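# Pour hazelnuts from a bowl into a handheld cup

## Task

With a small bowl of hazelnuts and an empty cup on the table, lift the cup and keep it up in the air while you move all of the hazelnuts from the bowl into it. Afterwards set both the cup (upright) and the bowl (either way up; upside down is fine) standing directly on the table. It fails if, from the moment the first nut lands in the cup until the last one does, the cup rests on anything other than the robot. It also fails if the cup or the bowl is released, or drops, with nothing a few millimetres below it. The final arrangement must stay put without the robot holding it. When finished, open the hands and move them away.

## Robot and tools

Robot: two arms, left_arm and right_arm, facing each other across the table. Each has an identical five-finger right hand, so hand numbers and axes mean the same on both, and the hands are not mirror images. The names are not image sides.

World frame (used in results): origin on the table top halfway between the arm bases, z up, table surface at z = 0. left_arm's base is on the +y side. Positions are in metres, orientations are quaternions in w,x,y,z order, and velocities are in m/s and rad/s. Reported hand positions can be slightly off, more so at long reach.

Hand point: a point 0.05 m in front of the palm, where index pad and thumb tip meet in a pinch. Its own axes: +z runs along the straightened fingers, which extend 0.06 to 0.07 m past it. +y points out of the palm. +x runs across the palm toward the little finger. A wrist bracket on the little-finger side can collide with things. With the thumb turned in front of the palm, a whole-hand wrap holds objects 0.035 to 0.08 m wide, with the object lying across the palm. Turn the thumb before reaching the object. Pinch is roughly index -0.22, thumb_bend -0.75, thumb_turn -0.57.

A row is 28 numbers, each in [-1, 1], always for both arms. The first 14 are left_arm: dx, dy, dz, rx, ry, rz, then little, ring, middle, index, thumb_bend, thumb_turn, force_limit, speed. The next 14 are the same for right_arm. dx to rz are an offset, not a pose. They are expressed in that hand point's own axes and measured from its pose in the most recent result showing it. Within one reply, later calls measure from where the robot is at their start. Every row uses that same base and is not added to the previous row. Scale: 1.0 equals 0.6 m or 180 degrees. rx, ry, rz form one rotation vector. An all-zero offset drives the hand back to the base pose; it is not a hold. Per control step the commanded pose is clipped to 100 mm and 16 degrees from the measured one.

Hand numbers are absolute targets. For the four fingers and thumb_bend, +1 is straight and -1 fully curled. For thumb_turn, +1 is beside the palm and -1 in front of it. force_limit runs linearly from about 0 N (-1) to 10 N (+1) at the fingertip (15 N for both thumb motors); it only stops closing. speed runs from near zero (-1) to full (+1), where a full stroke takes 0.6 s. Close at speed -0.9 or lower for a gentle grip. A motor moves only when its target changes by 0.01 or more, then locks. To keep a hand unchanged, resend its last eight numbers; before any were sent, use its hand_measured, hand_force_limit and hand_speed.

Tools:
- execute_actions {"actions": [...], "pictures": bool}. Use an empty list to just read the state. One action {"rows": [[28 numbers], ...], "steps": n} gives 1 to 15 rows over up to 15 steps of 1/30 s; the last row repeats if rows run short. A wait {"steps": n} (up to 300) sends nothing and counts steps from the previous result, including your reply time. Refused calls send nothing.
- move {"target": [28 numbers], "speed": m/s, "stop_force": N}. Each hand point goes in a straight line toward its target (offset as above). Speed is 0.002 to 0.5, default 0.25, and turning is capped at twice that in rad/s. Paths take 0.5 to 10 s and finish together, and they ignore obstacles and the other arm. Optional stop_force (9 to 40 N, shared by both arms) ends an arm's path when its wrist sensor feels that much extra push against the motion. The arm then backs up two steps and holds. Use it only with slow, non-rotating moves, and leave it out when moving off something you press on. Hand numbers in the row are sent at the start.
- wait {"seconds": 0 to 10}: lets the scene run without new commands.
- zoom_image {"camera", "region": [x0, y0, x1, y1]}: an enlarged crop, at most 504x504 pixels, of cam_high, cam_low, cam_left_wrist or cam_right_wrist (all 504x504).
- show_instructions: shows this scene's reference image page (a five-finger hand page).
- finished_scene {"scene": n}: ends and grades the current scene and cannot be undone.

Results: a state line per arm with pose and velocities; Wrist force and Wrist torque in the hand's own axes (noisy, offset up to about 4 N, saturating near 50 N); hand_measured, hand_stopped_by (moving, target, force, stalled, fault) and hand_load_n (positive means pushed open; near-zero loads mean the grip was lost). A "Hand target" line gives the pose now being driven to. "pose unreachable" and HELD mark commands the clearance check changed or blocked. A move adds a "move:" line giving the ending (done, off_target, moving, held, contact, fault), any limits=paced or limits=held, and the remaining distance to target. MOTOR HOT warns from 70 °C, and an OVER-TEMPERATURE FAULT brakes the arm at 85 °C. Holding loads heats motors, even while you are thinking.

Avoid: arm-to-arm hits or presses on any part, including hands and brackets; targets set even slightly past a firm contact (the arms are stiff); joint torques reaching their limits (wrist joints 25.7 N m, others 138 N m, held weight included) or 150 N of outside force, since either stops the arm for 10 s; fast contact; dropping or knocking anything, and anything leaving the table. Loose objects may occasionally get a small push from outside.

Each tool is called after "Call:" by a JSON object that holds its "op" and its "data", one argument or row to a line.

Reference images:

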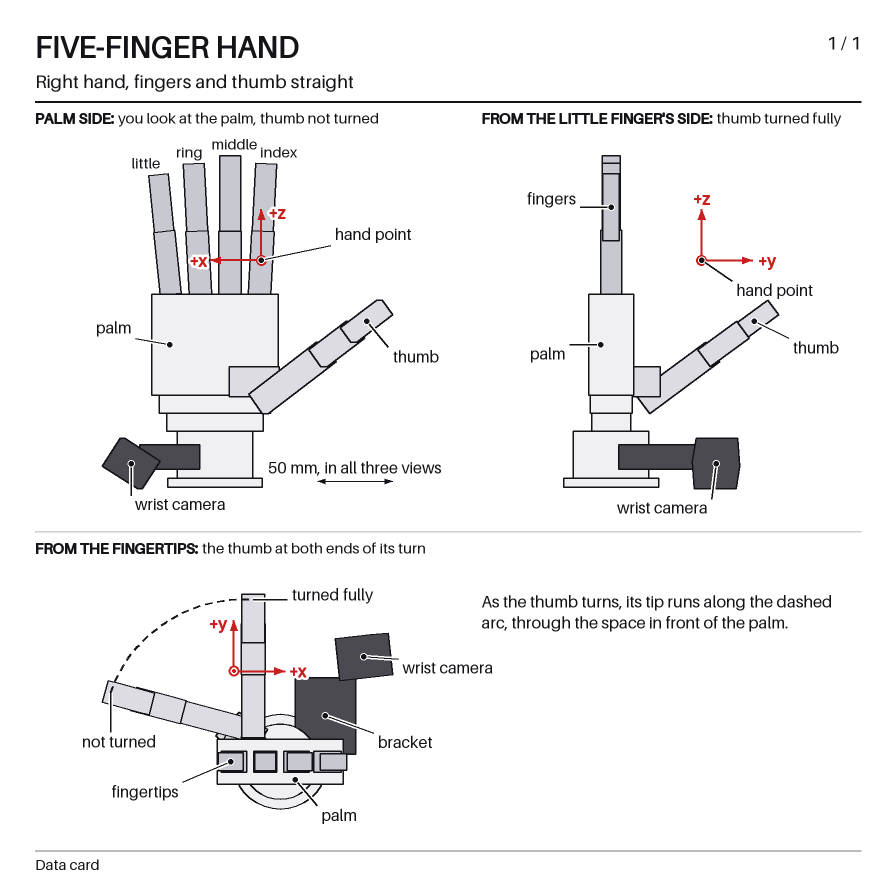

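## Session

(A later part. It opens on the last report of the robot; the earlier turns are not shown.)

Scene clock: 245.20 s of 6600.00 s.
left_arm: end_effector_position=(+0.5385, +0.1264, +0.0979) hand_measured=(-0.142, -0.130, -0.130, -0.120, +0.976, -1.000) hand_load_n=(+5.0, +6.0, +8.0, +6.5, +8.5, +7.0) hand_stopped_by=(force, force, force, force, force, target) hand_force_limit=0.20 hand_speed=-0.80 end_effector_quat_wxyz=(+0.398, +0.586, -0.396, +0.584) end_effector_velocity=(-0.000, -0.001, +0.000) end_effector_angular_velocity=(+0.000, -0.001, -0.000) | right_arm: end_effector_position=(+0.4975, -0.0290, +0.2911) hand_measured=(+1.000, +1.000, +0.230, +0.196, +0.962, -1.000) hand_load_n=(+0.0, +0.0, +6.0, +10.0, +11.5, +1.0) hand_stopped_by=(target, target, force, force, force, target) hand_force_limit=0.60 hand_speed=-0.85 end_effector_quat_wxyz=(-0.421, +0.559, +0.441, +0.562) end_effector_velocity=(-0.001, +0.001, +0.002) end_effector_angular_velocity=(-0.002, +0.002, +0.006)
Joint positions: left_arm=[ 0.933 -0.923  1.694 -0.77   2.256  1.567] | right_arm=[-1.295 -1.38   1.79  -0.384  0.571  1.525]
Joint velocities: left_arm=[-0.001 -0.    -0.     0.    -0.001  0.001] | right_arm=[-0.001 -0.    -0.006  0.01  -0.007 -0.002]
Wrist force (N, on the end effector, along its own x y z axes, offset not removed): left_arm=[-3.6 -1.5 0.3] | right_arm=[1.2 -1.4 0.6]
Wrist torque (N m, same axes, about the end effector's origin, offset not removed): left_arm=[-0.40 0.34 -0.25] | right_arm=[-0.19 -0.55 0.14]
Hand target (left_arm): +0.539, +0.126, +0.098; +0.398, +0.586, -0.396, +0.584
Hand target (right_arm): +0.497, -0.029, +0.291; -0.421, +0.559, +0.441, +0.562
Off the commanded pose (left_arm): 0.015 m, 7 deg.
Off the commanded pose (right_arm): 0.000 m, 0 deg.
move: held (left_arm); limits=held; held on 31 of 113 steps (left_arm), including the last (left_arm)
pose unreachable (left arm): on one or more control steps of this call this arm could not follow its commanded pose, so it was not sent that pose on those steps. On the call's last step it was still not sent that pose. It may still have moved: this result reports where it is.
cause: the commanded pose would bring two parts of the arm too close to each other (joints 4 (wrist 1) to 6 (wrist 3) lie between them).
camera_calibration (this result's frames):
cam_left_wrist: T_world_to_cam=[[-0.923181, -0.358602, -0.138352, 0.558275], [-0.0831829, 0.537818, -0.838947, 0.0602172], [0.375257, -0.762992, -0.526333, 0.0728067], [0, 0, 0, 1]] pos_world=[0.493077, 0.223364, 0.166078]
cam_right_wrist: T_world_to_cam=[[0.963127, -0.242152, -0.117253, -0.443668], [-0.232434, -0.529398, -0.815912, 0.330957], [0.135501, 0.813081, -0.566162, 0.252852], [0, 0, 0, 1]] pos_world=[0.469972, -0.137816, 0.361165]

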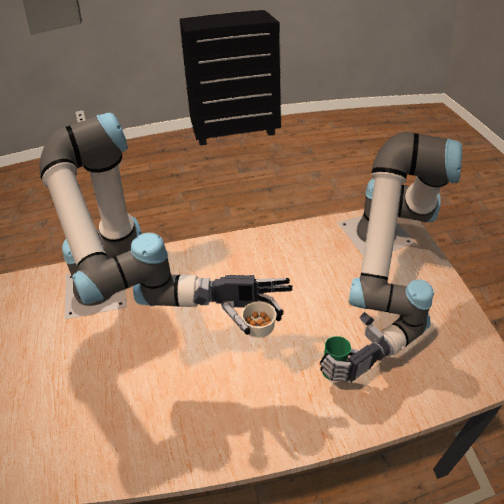

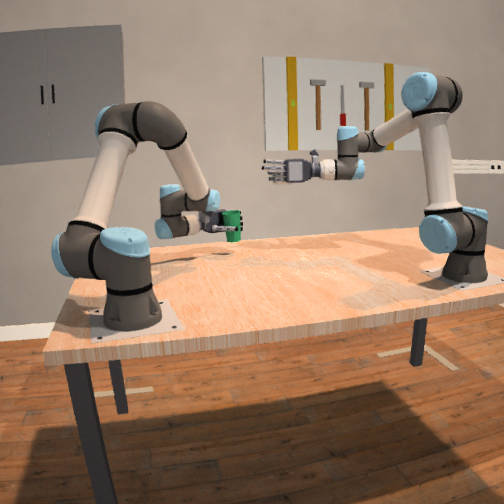

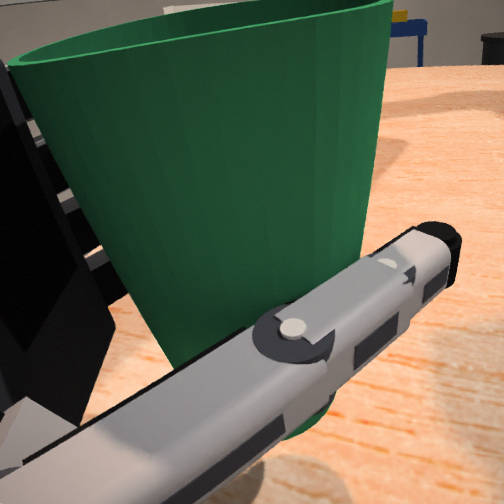

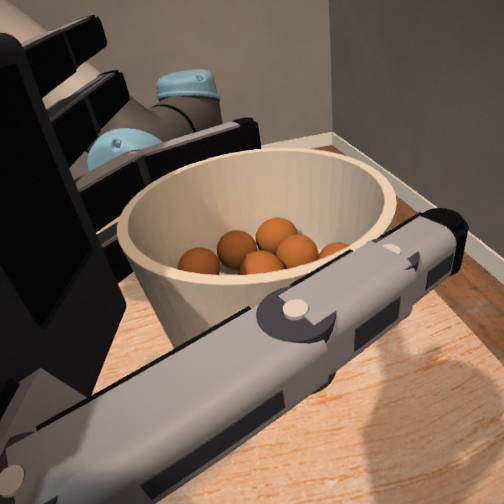

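Call:
{"op": "move", "data": {
  "target": [0,0.108,0.183,0,0,0,-1,-1,-1,-1,-1,-1,0.2,-0.8,0,-0.05,0,0,0,0,-1,-1,-1,-1,-1,-1,-0.6,-0.7],
  "speed": 0.08
}}

Call:
{"op": "zoom_image", "data": {
  "camera": "cam_low",
  "region": [180, 130, 380, 270]
}}

Scene clock: 259.87 s of 6600.00 s.
left_arm: end_effector_position=(+0.5189, +0.0003, +0.0980) hand_measured=(-0.142, -0.130, -0.130, -0.120, +0.976, -1.000) hand_load_n=(+5.0, +6.0, +8.0, +6.5, +8.5, +7.0) hand_stopped_by=(force, force, force, force, force, target) hand_force_limit=0.20 hand_speed=-0.80 end_effector_quat_wxyz=(+0.398, +0.586, -0.396, +0.584) end_effector_velocity=(-0.001, -0.000, -0.001) end_effector_angular_velocity=(+0.000, +0.001, -0.001) | right_arm: end_effector_position=(+0.4685, -0.0213, +0.2904) hand_measured=(-1.000, -1.000, +0.230, +0.196, +0.962, -1.000) hand_load_n=(+0.0, +0.0, +6.0, +10.0, +11.5, +1.0) hand_stopped_by=(target, target, force, force, force, target) hand_force_limit=-0.60 hand_speed=-0.70 end_effector_quat_wxyz=(-0.421, +0.559, +0.441, +0.562) end_effector_velocity=(+0.000, +0.000, -0.000) end_effector_angular_velocity=(+0.000, +0.000, -0.001)
Joint positions: left_arm=[ 0.725 -0.873  1.598 -0.724  2.048  1.567] | right_arm=[-1.257 -1.424  1.844 -0.396  0.609  1.526]
Joint velocities: left_arm=[-0.     0.001  0.     0.001  0.001 -0.001] | right_arm=[ 0.001  0.    -0.     0.     0.001  0.   ]
Wrist force (N, on the end effector, along its own x y z axes, offset not removed): left_arm=[-2.6 -0.7 0.3] | right_arm=[2.6 -1.0 0.8]
Wrist torque (N m, same axes, about the end effector's origin, offset not removed): left_arm=[-0.25 0.26 -0.09] | right_arm=[-0.14 -0.63 0.34]
Hand target (left_arm): +0.519, +0.000, +0.098; +0.398, +0.586, -0.396, +0.584
Hand target (right_arm): +0.468, -0.021, +0.290; -0.421, +0.559, +0.441, +0.562
Off the commanded pose (left_arm): 0.000 m, 0 deg.
Off the commanded pose (right_arm): 0.000 m, 0 deg.
After step 90, 7.40 s passed at rest.
move: done
camera_calibration (this result's frames):
cam_left_wrist: T_world_to_cam=[[-0.923213, -0.358647, -0.138025, 0.49493], [-0.0833743, 0.537546, -0.839103, 0.126584], [0.375136, -0.763163, -0.526171, -0.0159332], [0, 0, 0, 1]] pos_world=[0.473457, 0.0973008, 0.166146]
cam_right_wrist: T_world_to_cam=[[0.96313, -0.242159, -0.11722, -0.413997], [-0.232417, -0.529444, -0.815887, 0.327641], [0.135513, 0.813049, -0.566205, 0.250125], [0, 0, 0, 1]] pos_world=[0.440987, -0.130149, 0.360411]

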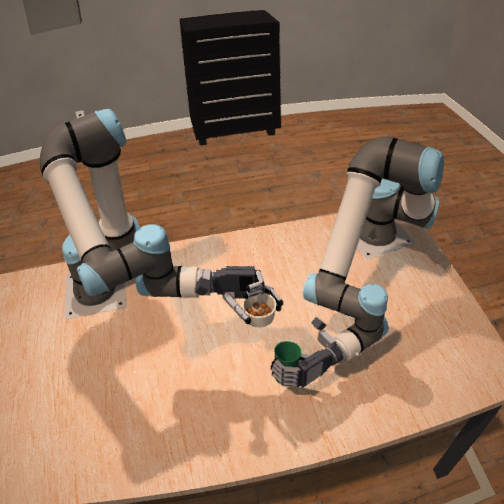

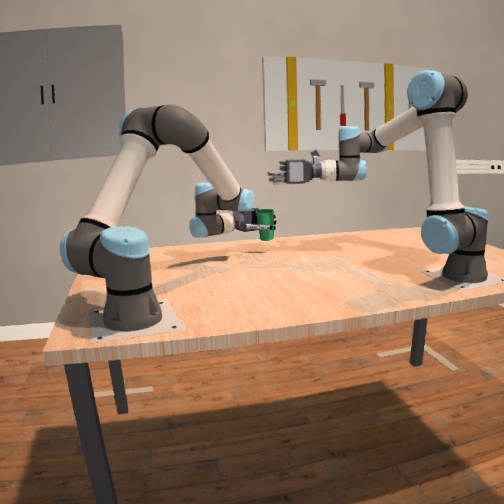

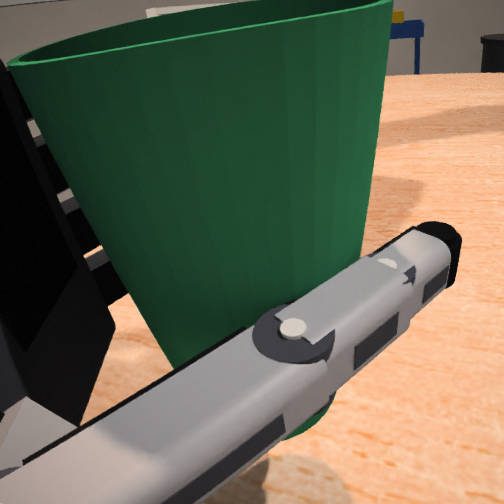

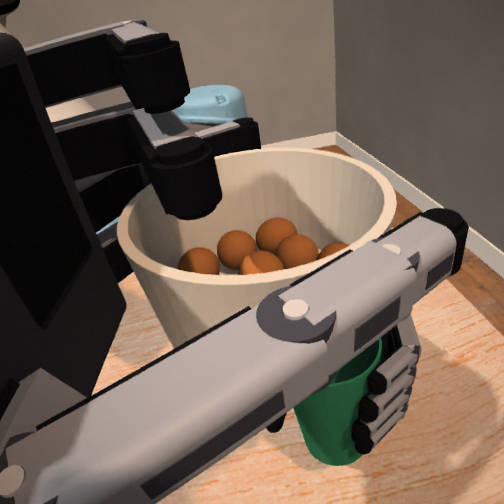

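Region (180, 130, 380, 270) of cam_low's 504x504 image, scaled by 2.520, with more detail than that image has; it fills the top 353 rows of this view, and the rest is white.

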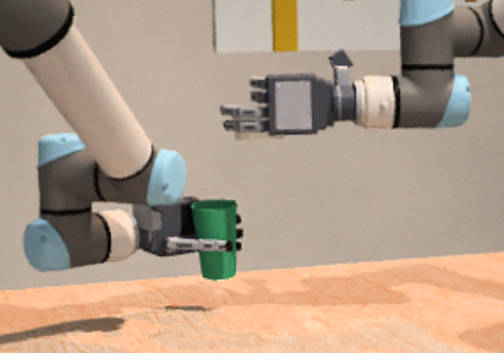

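Call:
{"op": "move", "data": {
  "target": [0,0,0,0,0,0,-1,-1,-1,-1,-1,-1,0.2,-0.8,-0.05,0,0.128,0,0,0.25,-1,-1,-1,-1,-1,-1,-0.6,-0.7],
  "speed": 0.06
}}

Call:
{"op": "zoom_image", "data": {
  "camera": "cam_low",
  "region": [180, 130, 380, 270]
}}

Call:
{"op": "zoom_image", "data": {
  "camera": "cam_high",
  "region": [200, 250, 400, 410]
}}

Scene clock: 282.80 s of 6600.00 s.
left_arm: end_effector_position=(+0.5189, +0.0003, +0.0980) hand_measured=(-0.142, -0.130, -0.130, -0.120, +0.976, -1.000) hand_load_n=(+5.0, +6.0, +8.0, +6.5, +8.5, +7.0) hand_stopped_by=(force, force, force, force, force, target) hand_force_limit=0.20 hand_speed=-0.80 end_effector_quat_wxyz=(+0.398, +0.586, -0.396, +0.584) end_effector_velocity=(+0.001, +0.001, -0.000) end_effector_angular_velocity=(+0.000, -0.001, +0.003) | right_arm: end_effector_position=(+0.4888, +0.0521, +0.2595) hand_measured=(-1.000, -1.000, +0.230, +0.196, +0.962, -1.000) hand_load_n=(+0.0, +0.0, +6.0, +10.0, +11.5, +0.5) hand_stopped_by=(target, target, force, force, force, target) hand_force_limit=-0.60 hand_speed=-0.70 end_effector_quat_wxyz=(-0.603, +0.685, +0.194, +0.359) end_effector_velocity=(+0.000, +0.001, +0.001) end_effector_angular_velocity=(+0.005, +0.014, -0.001)
Joint positions: left_arm=[ 0.725 -0.873  1.598 -0.724  2.048  1.567] | right_arm=[-1.176 -1.233  1.589 -0.335  0.69   2.313]
Joint velocities: left_arm=[ 0.001  0.     0.    -0.    -0.002  0.001] | right_arm=[ 0.001  0.003 -0.005  0.     0.002  0.017]
Wrist force (N, on the end effector, along its own x y z axes, offset not removed): left_arm=[-1.9 -1.1 -0.1] | right_arm=[0.5 -0.9 -1.8]
Wrist torque (N m, same axes, about the end effector's origin, offset not removed): left_arm=[-0.31 0.12 -0.18] | right_arm=[-0.20 -0.24 -0.02]
Hand target (left_arm): +0.519, +0.000, +0.098; +0.398, +0.586, -0.396, +0.584
Hand target (right_arm): +0.489, +0.052, +0.259; -0.604, +0.685, +0.193, +0.358
Off the commanded pose (left_arm): 0.000 m, 0 deg.
Off the commanded pose (right_arm): 0.000 m, 0 deg.
After step 90, 13.07 s passed at rest.
move: done
camera_calibration (this result's frames):
cam_left_wrist: T_world_to_cam=[[-0.923213, -0.358647, -0.138025, 0.49493], [-0.0833741, 0.537546, -0.839103, 0.126584], [0.375136, -0.763163, -0.526171, -0.0159331], [0, 0, 0, 1]] pos_world=[0.473457, 0.0973007, 0.166146]
cam_right_wrist: T_world_to_cam=[[0.601303, -0.155277, -0.783788, -0.074064], [-0.768217, -0.382094, -0.51366, 0.521857], [-0.219721, 0.910985, -0.349041, 0.282357], [0, 0, 0, 1]] pos_world=[0.507474, -0.0693252, 0.30856]

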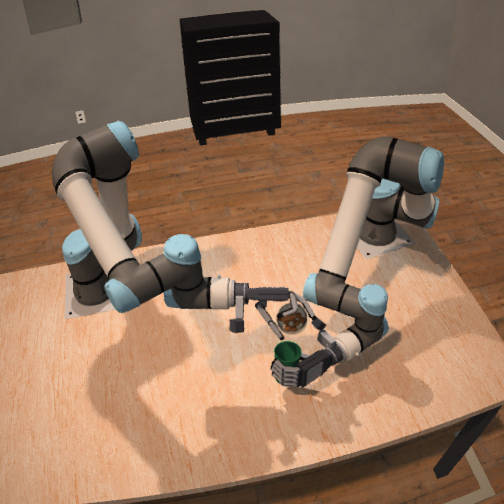

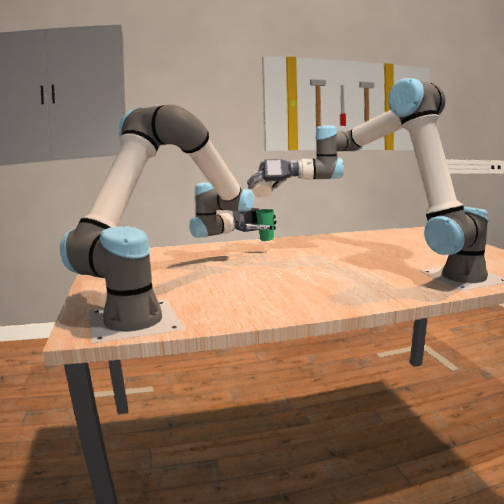

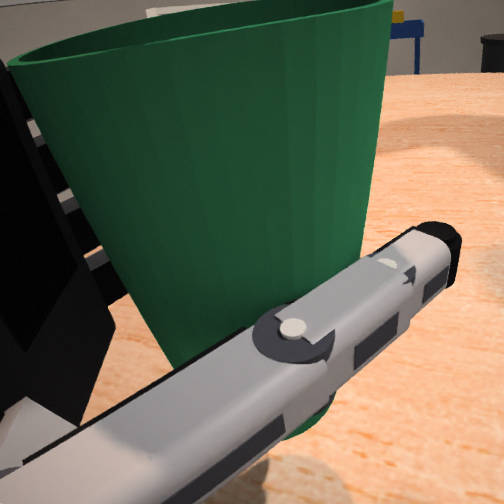

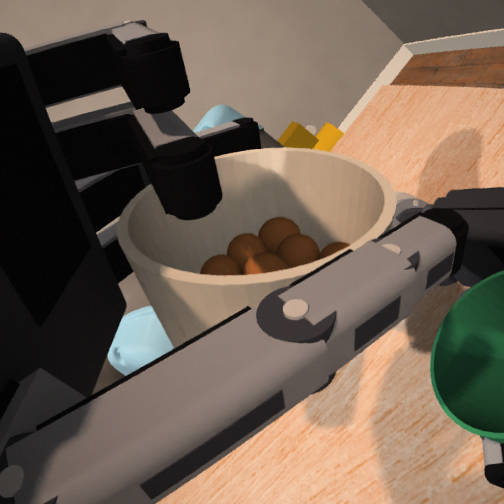

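Region (180, 130, 380, 270) of cam_low's 504x504 image, scaled by 2.520, with more detail than that image has; it fills the top 353 rows of this view, and the rest is white.

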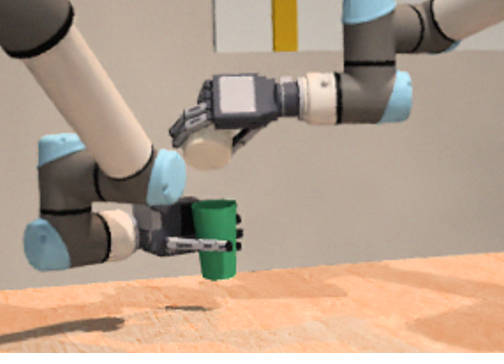

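Region (200, 250, 400, 410) of cam_high's 504x504 image, scaled by 2.520, with more detail than that image has; it fills the top 403 rows of this view, and the rest is white.

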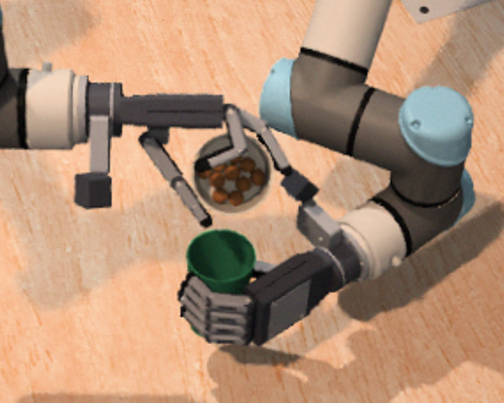

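Call:
{"op": "move", "data": {
  "target": [0,0,0,0,0,0,-1,-1,-1,-1,-1,-1,0.2,-0.8,-0.024,0.024,-0.024,0,0,0.1,-1,-1,-1,-1,-1,-1,-0.6,-0.7],
  "speed": 0.04
}}

Call:
{"op": "zoom_image", "data": {
  "camera": "cam_low",
  "region": [200, 140, 340, 260]
}}

Call:
{"op": "zoom_image", "data": {
  "camera": "cam_high",
  "region": [220, 270, 360, 400]
}}

Scene clock: 298.40 s of 6600.00 s.
left_arm: end_effector_position=(+0.5189, +0.0003, +0.0980) hand_measured=(-0.142, -0.130, -0.130, -0.120, +0.976, -1.000) hand_load_n=(+5.0, +6.0, +8.0, +6.5, +8.5, +7.0) hand_stopped_by=(force, force, force, force, force, target) hand_force_limit=0.20 hand_speed=-0.80 end_effector_quat_wxyz=(+0.398, +0.586, -0.396, +0.584) end_effector_velocity=(-0.001, -0.000, -0.003) end_effector_angular_velocity=(+0.002, +0.003, -0.001) | right_arm: end_effector_position=(+0.4856, +0.0380, +0.2395) hand_measured=(-1.000, -1.000, +0.230, +0.196, +0.962, -1.000) hand_load_n=(+0.0, +0.0, +6.0, +10.0, +11.5, +0.0) hand_stopped_by=(target, target, force, force, force, target) hand_force_limit=-0.60 hand_speed=-0.70 end_effector_quat_wxyz=(-0.652, +0.707, +0.085, +0.261) end_effector_velocity=(+0.000, -0.001, -0.002) end_effector_angular_velocity=(+0.004, +0.015, -0.000)
Joint positions: left_arm=[ 0.725 -0.873  1.598 -0.724  2.048  1.567] | right_arm=[-1.224 -1.215  1.61  -0.371  0.642  2.623]
Joint velocities: left_arm=[-0.001  0.004  0.    -0.     0.001 -0.001] | right_arm=[-0.003  0.002  0.002 -0.003 -0.002  0.015]
Wrist force (N, on the end effector, along its own x y z axes, offset not removed): left_arm=[-2.8 -1.2 -1.1] | right_arm=[1.2 1.9 -2.3]
Wrist torque (N m, same axes, about the end effector's origin, offset not removed): left_arm=[-0.22 0.27 -0.16] | right_arm=[0.24 -0.16 0.17]
Hand target (left_arm): +0.519, +0.000, +0.098; +0.398, +0.586, -0.396, +0.584
Hand target (right_arm): +0.486, +0.038, +0.239; -0.652, +0.707, +0.084, +0.260
Off the commanded pose (left_arm): 0.000 m, 0 deg.
Off the commanded pose (right_arm): 0.000 m, 0 deg.
After step 90, 8.43 s passed at rest.
move: done
camera_calibration (this result's frames):
cam_left_wrist: T_world_to_cam=[[-0.923213, -0.358647, -0.138025, 0.49493], [-0.083374, 0.537546, -0.839103, 0.126584], [0.375136, -0.763163, -0.526171, -0.0159332], [0, 0, 0, 1]] pos_world=[0.473457, 0.0973007, 0.166146]
cam_right_wrist: T_world_to_cam=[[0.33895, -0.0874689, -0.936729, 0.0714155], [-0.892213, -0.345734, -0.290559, 0.509061], [-0.298445, 0.934247, -0.195228, 0.28807], [0, 0, 0, 1]] pos_world=[0.515957, -0.0868822, 0.271048]

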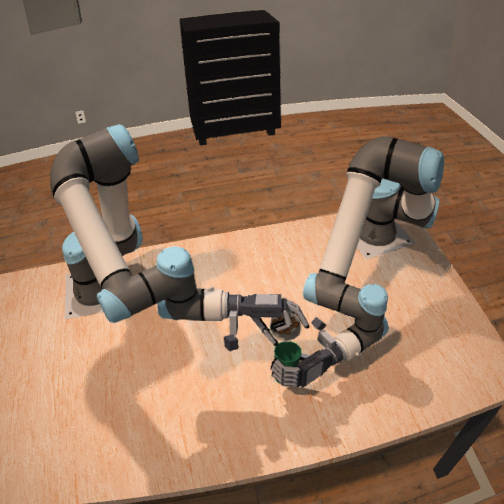

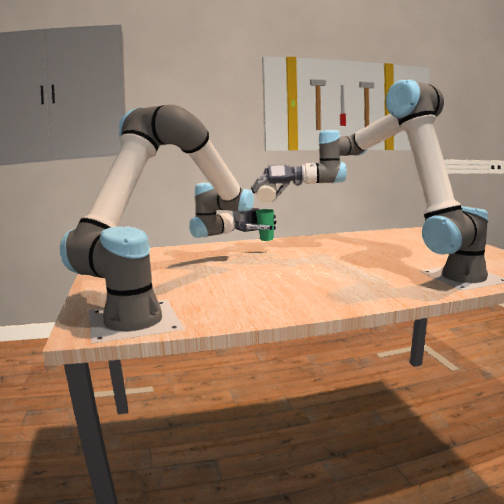

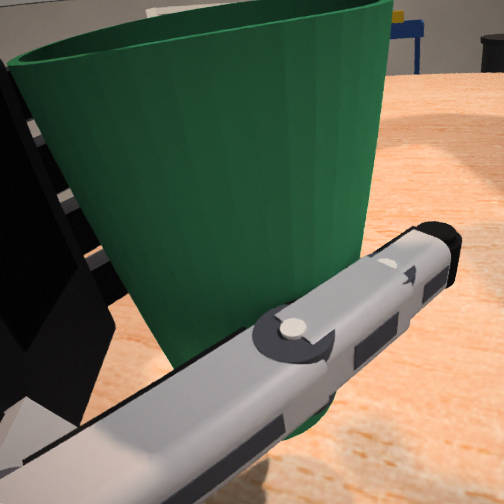

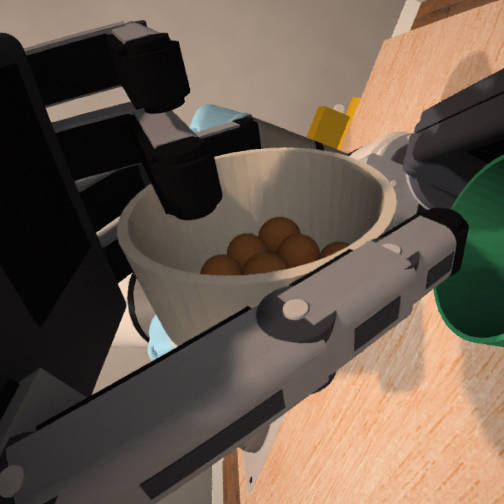

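Region (200, 140, 340, 260) of cam_low's 504x504 image, scaled by 3.600, with more detail than that image has; it fills the top 432 rows of this view, and the rest is white.

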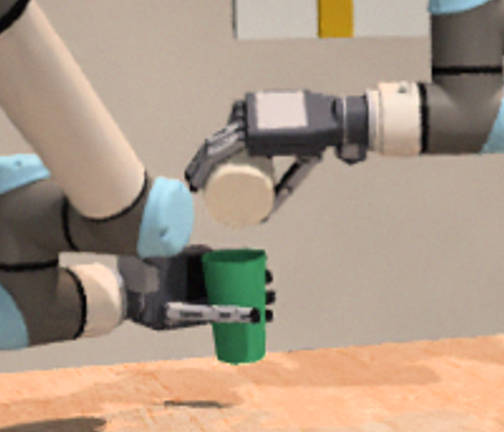

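Region (220, 270, 360, 400) of cam_high's 504x504 image, scaled by 3.600, with more detail than that image has; it fills the top 468 rows of this view, and the rest is white.

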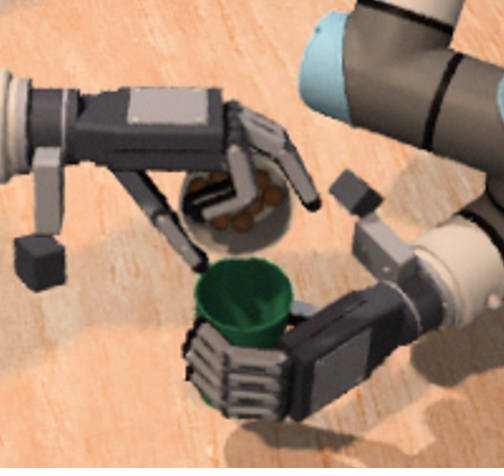

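Call:
{"op": "move", "data": {
  "target": [0,0,0,0,0,0,-1,-1,-1,-1,-1,-1,0.2,-0.8,-0.006,0.012,0.006,0,0,0.11,-1,-1,-1,-1,-1,-1,-0.6,-0.7],
  "speed": 0.03
}}

Call:
{"op": "zoom_image", "data": {
  "camera": "cam_low",
  "region": [200, 140, 340, 260]
}}

Call:
{"op": "zoom_image", "data": {
  "camera": "cam_high",
  "region": [220, 270, 360, 400]
}}

Scene clock: 316.53 s of 6600.00 s.
left_arm: end_effector_position=(+0.5189, +0.0003, +0.0980) hand_measured=(-0.142, -0.130, -0.130, -0.120, +0.976, -1.000) hand_load_n=(+5.0, +6.0, +8.0, +6.5, +8.5, +7.0) hand_stopped_by=(force, force, force, force, force, target) hand_force_limit=0.20 hand_speed=-0.80 end_effector_quat_wxyz=(+0.398, +0.586, -0.396, +0.584) end_effector_velocity=(-0.000, -0.000, +0.001) end_effector_angular_velocity=(-0.001, -0.002, -0.000) | right_arm: end_effector_position=(+0.4868, +0.0413, +0.2315) hand_measured=(-1.000, -1.000, +0.230, +0.196, +0.962, -1.000) hand_load_n=(+0.0, +0.0, +6.0, +10.0, +11.5, +0.0) hand_stopped_by=(target, target, force, force, force, target) hand_force_limit=-0.60 hand_speed=-0.70 end_effector_quat_wxyz=(-0.687, +0.711, -0.037, +0.145) end_effector_velocity=(+0.000, +0.000, +0.001) end_effector_angular_velocity=(+0.004, +0.012, -0.001)
Joint positions: left_arm=[ 0.725 -0.873  1.598 -0.724  2.048  1.567] | right_arm=[-1.245 -1.166  1.57  -0.38   0.621  2.966]
Joint velocities: left_arm=[-0.001 -0.001 -0.    -0.001 -0.     0.001] | right_arm=[-0.001  0.001 -0.001 -0.002 -0.001  0.014]
Wrist force (N, on the end effector, along its own x y z axes, offset not removed): left_arm=[-1.4 -0.6 0.1] | right_arm=[0.0 1.4 -0.4]
Wrist torque (N m, same axes, about the end effector's origin, offset not removed): left_arm=[-0.18 0.01 -0.02] | right_arm=[0.02 -0.20 -0.01]
Hand target (left_arm): +0.519, +0.000, +0.098; +0.398, +0.586, -0.396, +0.584
Hand target (right_arm): +0.487, +0.041, +0.231; +0.687, -0.711, +0.038, -0.145
Off the commanded pose (left_arm): 0.000 m, 0 deg.
Off the commanded pose (right_arm): 0.000 m, 0 deg.
After step 90, 9.17 s passed at rest.
move: done
camera_calibration (this result's frames):
cam_left_wrist: T_world_to_cam=[[-0.923213, -0.358647, -0.138025, 0.49493], [-0.083374, 0.537546, -0.839103, 0.126584], [0.375136, -0.763163, -0.526171, -0.0159333], [0, 0, 0, 1]] pos_world=[0.473457, 0.0973007, 0.166146]
cam_right_wrist: T_world_to_cam=[[0.0138641, -0.00160742, -0.999903, 0.233099], [-0.944713, -0.327656, -0.0125721, 0.469398], [-0.327604, 0.944796, -0.00606121, 0.25371], [0, 0, 0, 1]] pos_world=[0.523332, -0.0855283, 0.240516]

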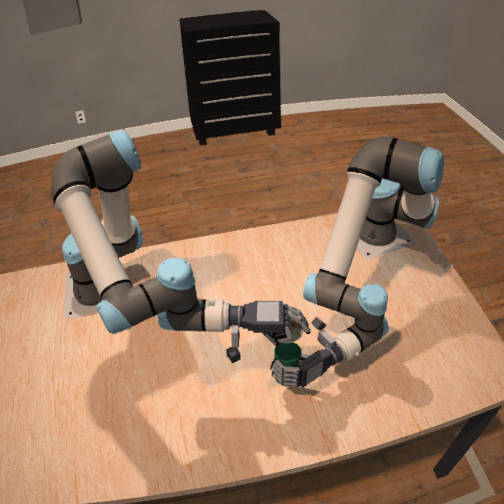

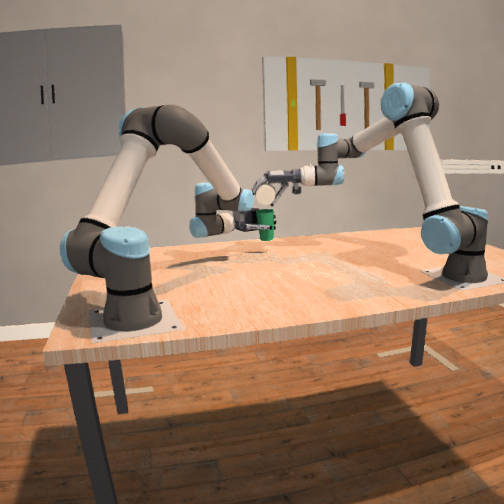

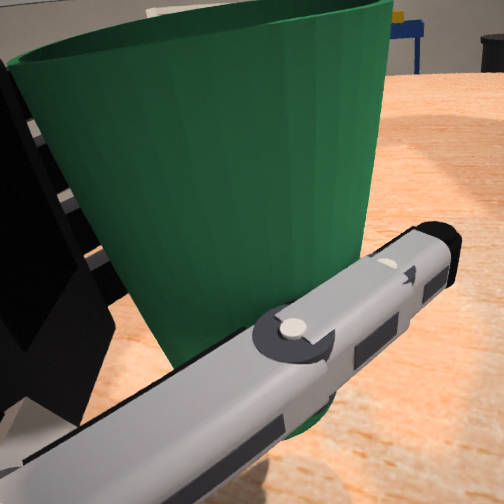

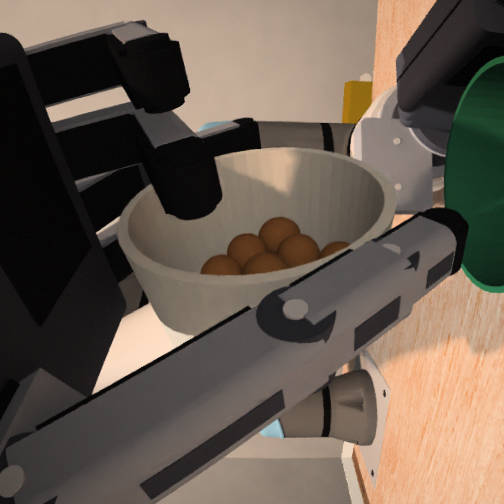

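Region (200, 140, 340, 260) of cam_low's 504x504 image, scaled by 3.600, with more detail than that image has; it fills the top 432 rows of this view, and the rest is white.

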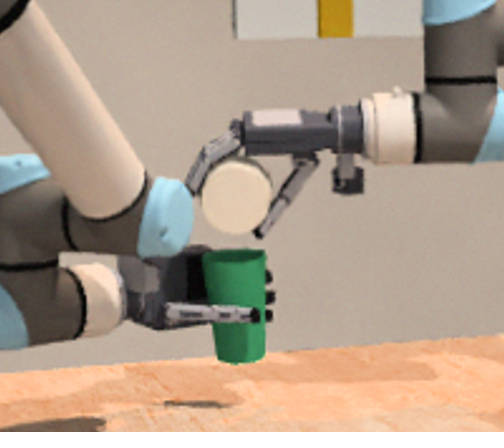

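Region (220, 270, 360, 400) of cam_high's 504x504 image, scaled by 3.600, with more detail than that image has; it fills the top 468 rows of this view, and the rest is white.

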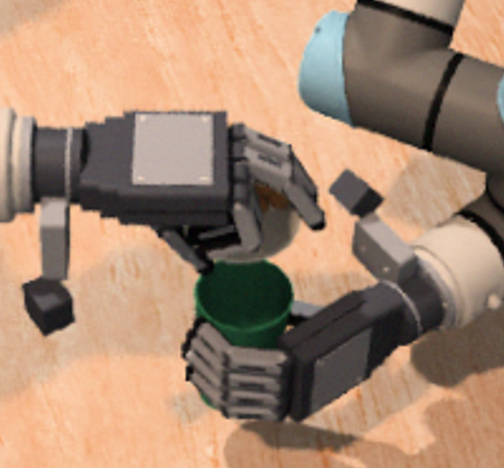

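Call:
{"op": "move", "data": {
  "target": [0,0,0,0,0,0,-1,-1,-1,-1,-1,-1,0.2,-0.8,0.005,0.004,0,0,0,0.08,-1,-1,-1,-1,-1,-1,-0.6,-0.7],
  "speed": 0.015
}}

Call:
{"op": "zoom_image", "data": {
  "camera": "cam_high",
  "region": [220, 270, 360, 400]
}}

Scene clock: 335.37 s of 6600.00 s.
left_arm: end_effector_position=(+0.5189, +0.0003, +0.0980) hand_measured=(-0.142, -0.130, -0.130, -0.120, +0.976, -1.000) hand_load_n=(+5.0, +6.0, +8.0, +6.5, +8.5, +7.0) hand_stopped_by=(force, force, force, force, force, target) hand_force_limit=0.20 hand_speed=-0.80 end_effector_quat_wxyz=(+0.398, +0.586, -0.396, +0.584) end_effector_velocity=(-0.000, +0.000, -0.000) end_effector_angular_velocity=(+0.000, +0.000, -0.000) | right_arm: end_effector_position=(+0.4900, +0.0405, +0.2296) hand_measured=(-1.000, -1.000, +0.230, +0.196, +0.962, -1.000) hand_load_n=(+0.0, +0.0, +6.0, +10.0, +11.5, -0.5) hand_stopped_by=(target, target, force, force, force, target) hand_force_limit=-0.60 hand_speed=-0.70 end_effector_quat_wxyz=(+0.700, -0.701, +0.126, -0.058) end_effector_velocity=(-0.000, +0.000, +0.002) end_effector_angular_velocity=(+0.003, +0.004, -0.000)
Joint positions: left_arm=[ 0.725 -0.873  1.598 -0.724  2.048  1.567] | right_arm=[-1.265 -1.13   1.542 -0.387  0.601  3.216]
Joint velocities: left_arm=[ 0.     0.    -0.     0.     0.001  0.   ] | right_arm=[-0.    -0.002 -0.001 -0.001  0.     0.008]
Wrist force (N, on the end effector, along its own x y z axes, offset not removed): left_arm=[-3.2 -0.8 -0.7] | right_arm=[2.6 0.3 0.0]
Wrist torque (N m, same axes, about the end effector's origin, offset not removed): left_arm=[-0.17 0.37 -0.16] | right_arm=[-0.19 -0.49 0.14]
Hand target (left_arm): +0.519, +0.000, +0.098; +0.398, +0.586, -0.396, +0.584
Hand target (right_arm): +0.490, +0.040, +0.230; +0.700, -0.701, +0.126, -0.058
Off the commanded pose (left_arm): 0.000 m, 0 deg.
Off the commanded pose (right_arm): 0.000 m, 0 deg.
After step 90, 7.30 s passed at rest.
move: done
camera_calibration (this result's frames):
cam_left_wrist: T_world_to_cam=[[-0.923213, -0.358646, -0.138024, 0.49493], [-0.0833762, 0.537549, -0.839101, 0.126583], [0.375135, -0.763161, -0.526175, -0.0159327], [0, 0, 0, 1]] pos_world=[0.473457, 0.0973008, 0.166145]
cam_right_wrist: T_world_to_cam=[[-0.225851, 0.0628175, -0.972134, 0.339642], [-0.923903, -0.330204, 0.193309, 0.414778], [-0.30886, 0.941817, 0.132614, 0.21464], [0, 0, 0, 1]] pos_world=[0.526217, -0.0865255, 0.221533]

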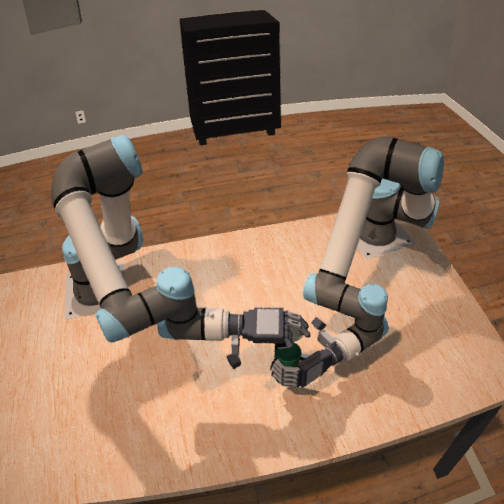

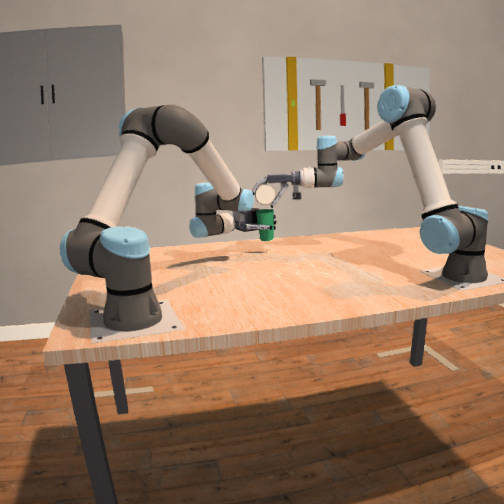

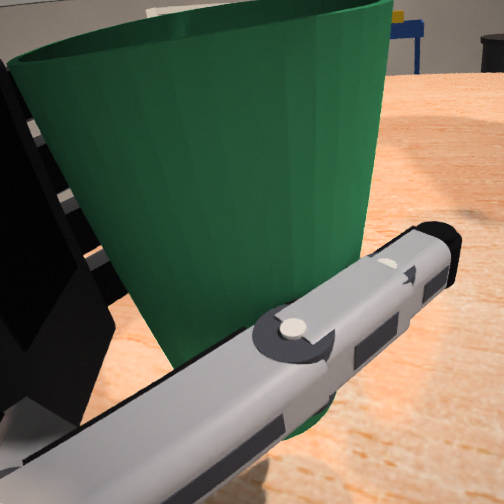

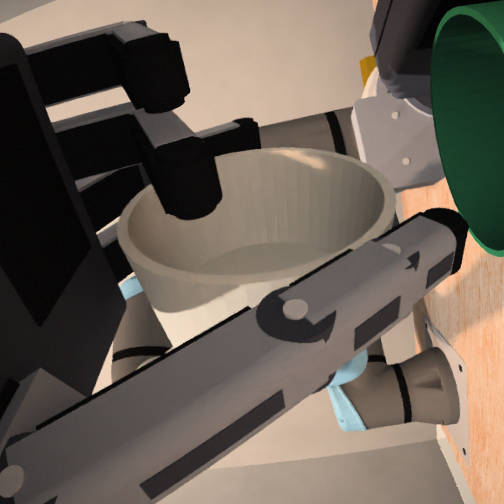

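Region (220, 270, 360, 400) of cam_high's 504x504 image, scaled by 3.600, with more detail than that image has; it fills the top 468 rows of this view, and the rest is white.

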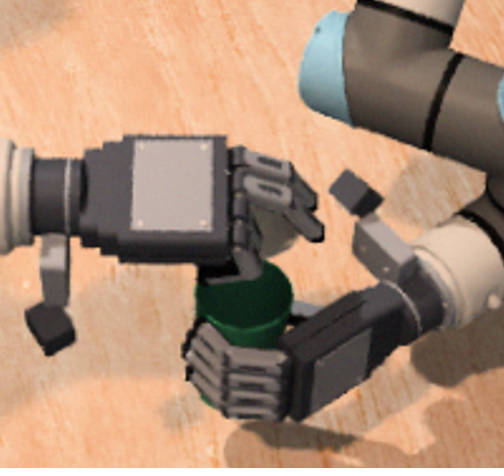

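Call:
{"op": "move", "data": {
  "target": [0,0,0,0,0,0,-1,-1,-1,-1,-1,-1,0.2,-0.8,0,-0.04,-0.3,0,0,-0.54,-1,-1,-1,-1,-1,-1,-0.6,-0.7],
  "speed": 0.15
}}

Call:
{"op": "zoom_image", "data": {
  "camera": "cam_high",
  "region": [150, 250, 400, 450]
}}

Scene clock: 349.00 s of 6600.00 s.
left_arm: end_effector_position=(+0.5189, +0.0003, +0.0980) hand_measured=(-0.142, -0.130, -0.130, -0.120, +0.976, -1.000) hand_load_n=(+5.0, +6.0, +8.0, +6.5, +8.5, +7.0) hand_stopped_by=(force, force, force, force, force, target) hand_force_limit=0.20 hand_speed=-0.80 end_effector_quat_wxyz=(+0.398, +0.586, -0.396, +0.584) end_effector_velocity=(+0.000, +0.001, -0.002) end_effector_angular_velocity=(+0.002, +0.002, +0.001) | right_arm: end_effector_position=(+0.4460, -0.1335, +0.2557) hand_measured=(-1.000, -1.000, +0.230, +0.196, +0.962, -1.000) hand_load_n=(+0.0, +0.0, +6.0, +10.0, +11.5, +0.5) hand_stopped_by=(target, target, force, force, force, target) hand_force_limit=-0.60 hand_speed=-0.70 end_effector_quat_wxyz=(-0.420, +0.558, +0.442, +0.563) end_effector_velocity=(-0.000, -0.002, -0.000) end_effector_angular_velocity=(-0.007, -0.013, +0.000)
Joint positions: left_arm=[ 0.725 -0.873  1.598 -0.724  2.048  1.567] | right_arm=[-1.537 -1.568  2.103 -0.493  0.329  1.503]
Joint velocities: left_arm=[0.002 0.002 0.    0.    0.001 0.   ] | right_arm=[-0.005 -0.     0.001  0.01  -0.005 -0.025]
Wrist force (N, on the end effector, along its own x y z axes, offset not removed): left_arm=[-2.7 -0.7 0.3] | right_arm=[-1.1 -0.9 -0.4]
Wrist torque (N m, same axes, about the end effector's origin, offset not removed): left_arm=[-0.25 0.27 -0.17] | right_arm=[-0.14 -0.11 0.06]
Hand target (left_arm): +0.519, +0.000, +0.098; +0.398, +0.586, -0.396, +0.584
Hand target (right_arm): +0.446, -0.134, +0.256; -0.419, +0.558, +0.442, +0.563
Off the commanded pose (left_arm): 0.000 m, 0 deg.
Off the commanded pose (right_arm): 0.000 m, 0 deg.
After step 90, 4.53 s passed at rest.
move: done
camera_calibration (this result's frames):
cam_left_wrist: T_world_to_cam=[[-0.923213, -0.358646, -0.138024, 0.49493], [-0.0833764, 0.537549, -0.8391, 0.126583], [0.375135, -0.763161, -0.526175, -0.0159326], [0, 0, 0, 1]] pos_world=[0.473457, 0.0973008, 0.166145]
cam_right_wrist: T_world_to_cam=[[0.963606, -0.242233, -0.113083, -0.424834], [-0.229016, -0.529804, -0.816615, 0.233348], [0.137899, 0.812792, -0.565997, 0.323607], [0, 0, 0, 1]] pos_world=[0.418187, -0.242305, 0.325674]

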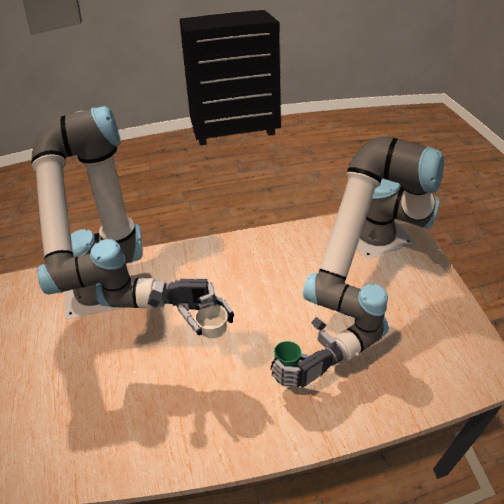

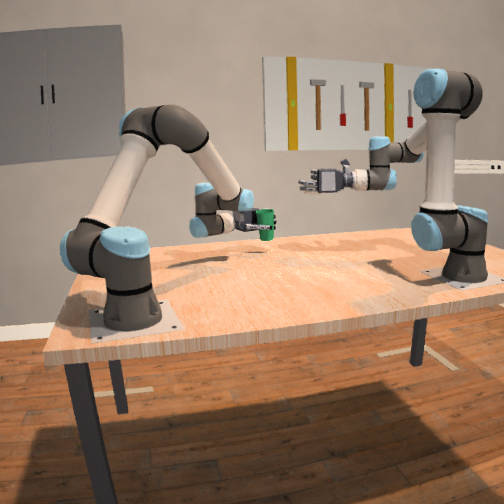

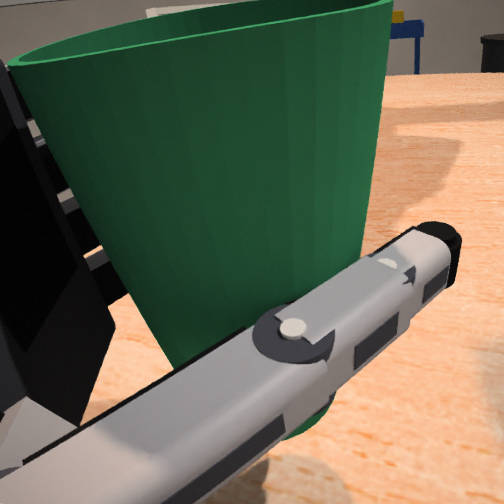

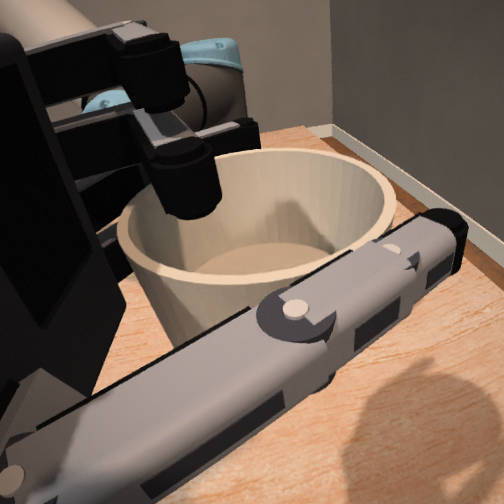

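Region (150, 250, 400, 450) of cam_high's 504x504 image, scaled by 2.016, with more detail than that image has; it fills the top 403 rows of this view, and the rest is white.

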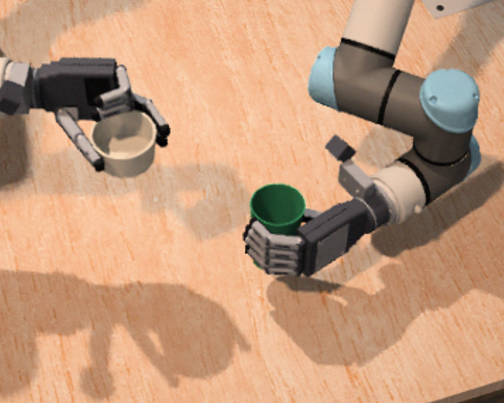

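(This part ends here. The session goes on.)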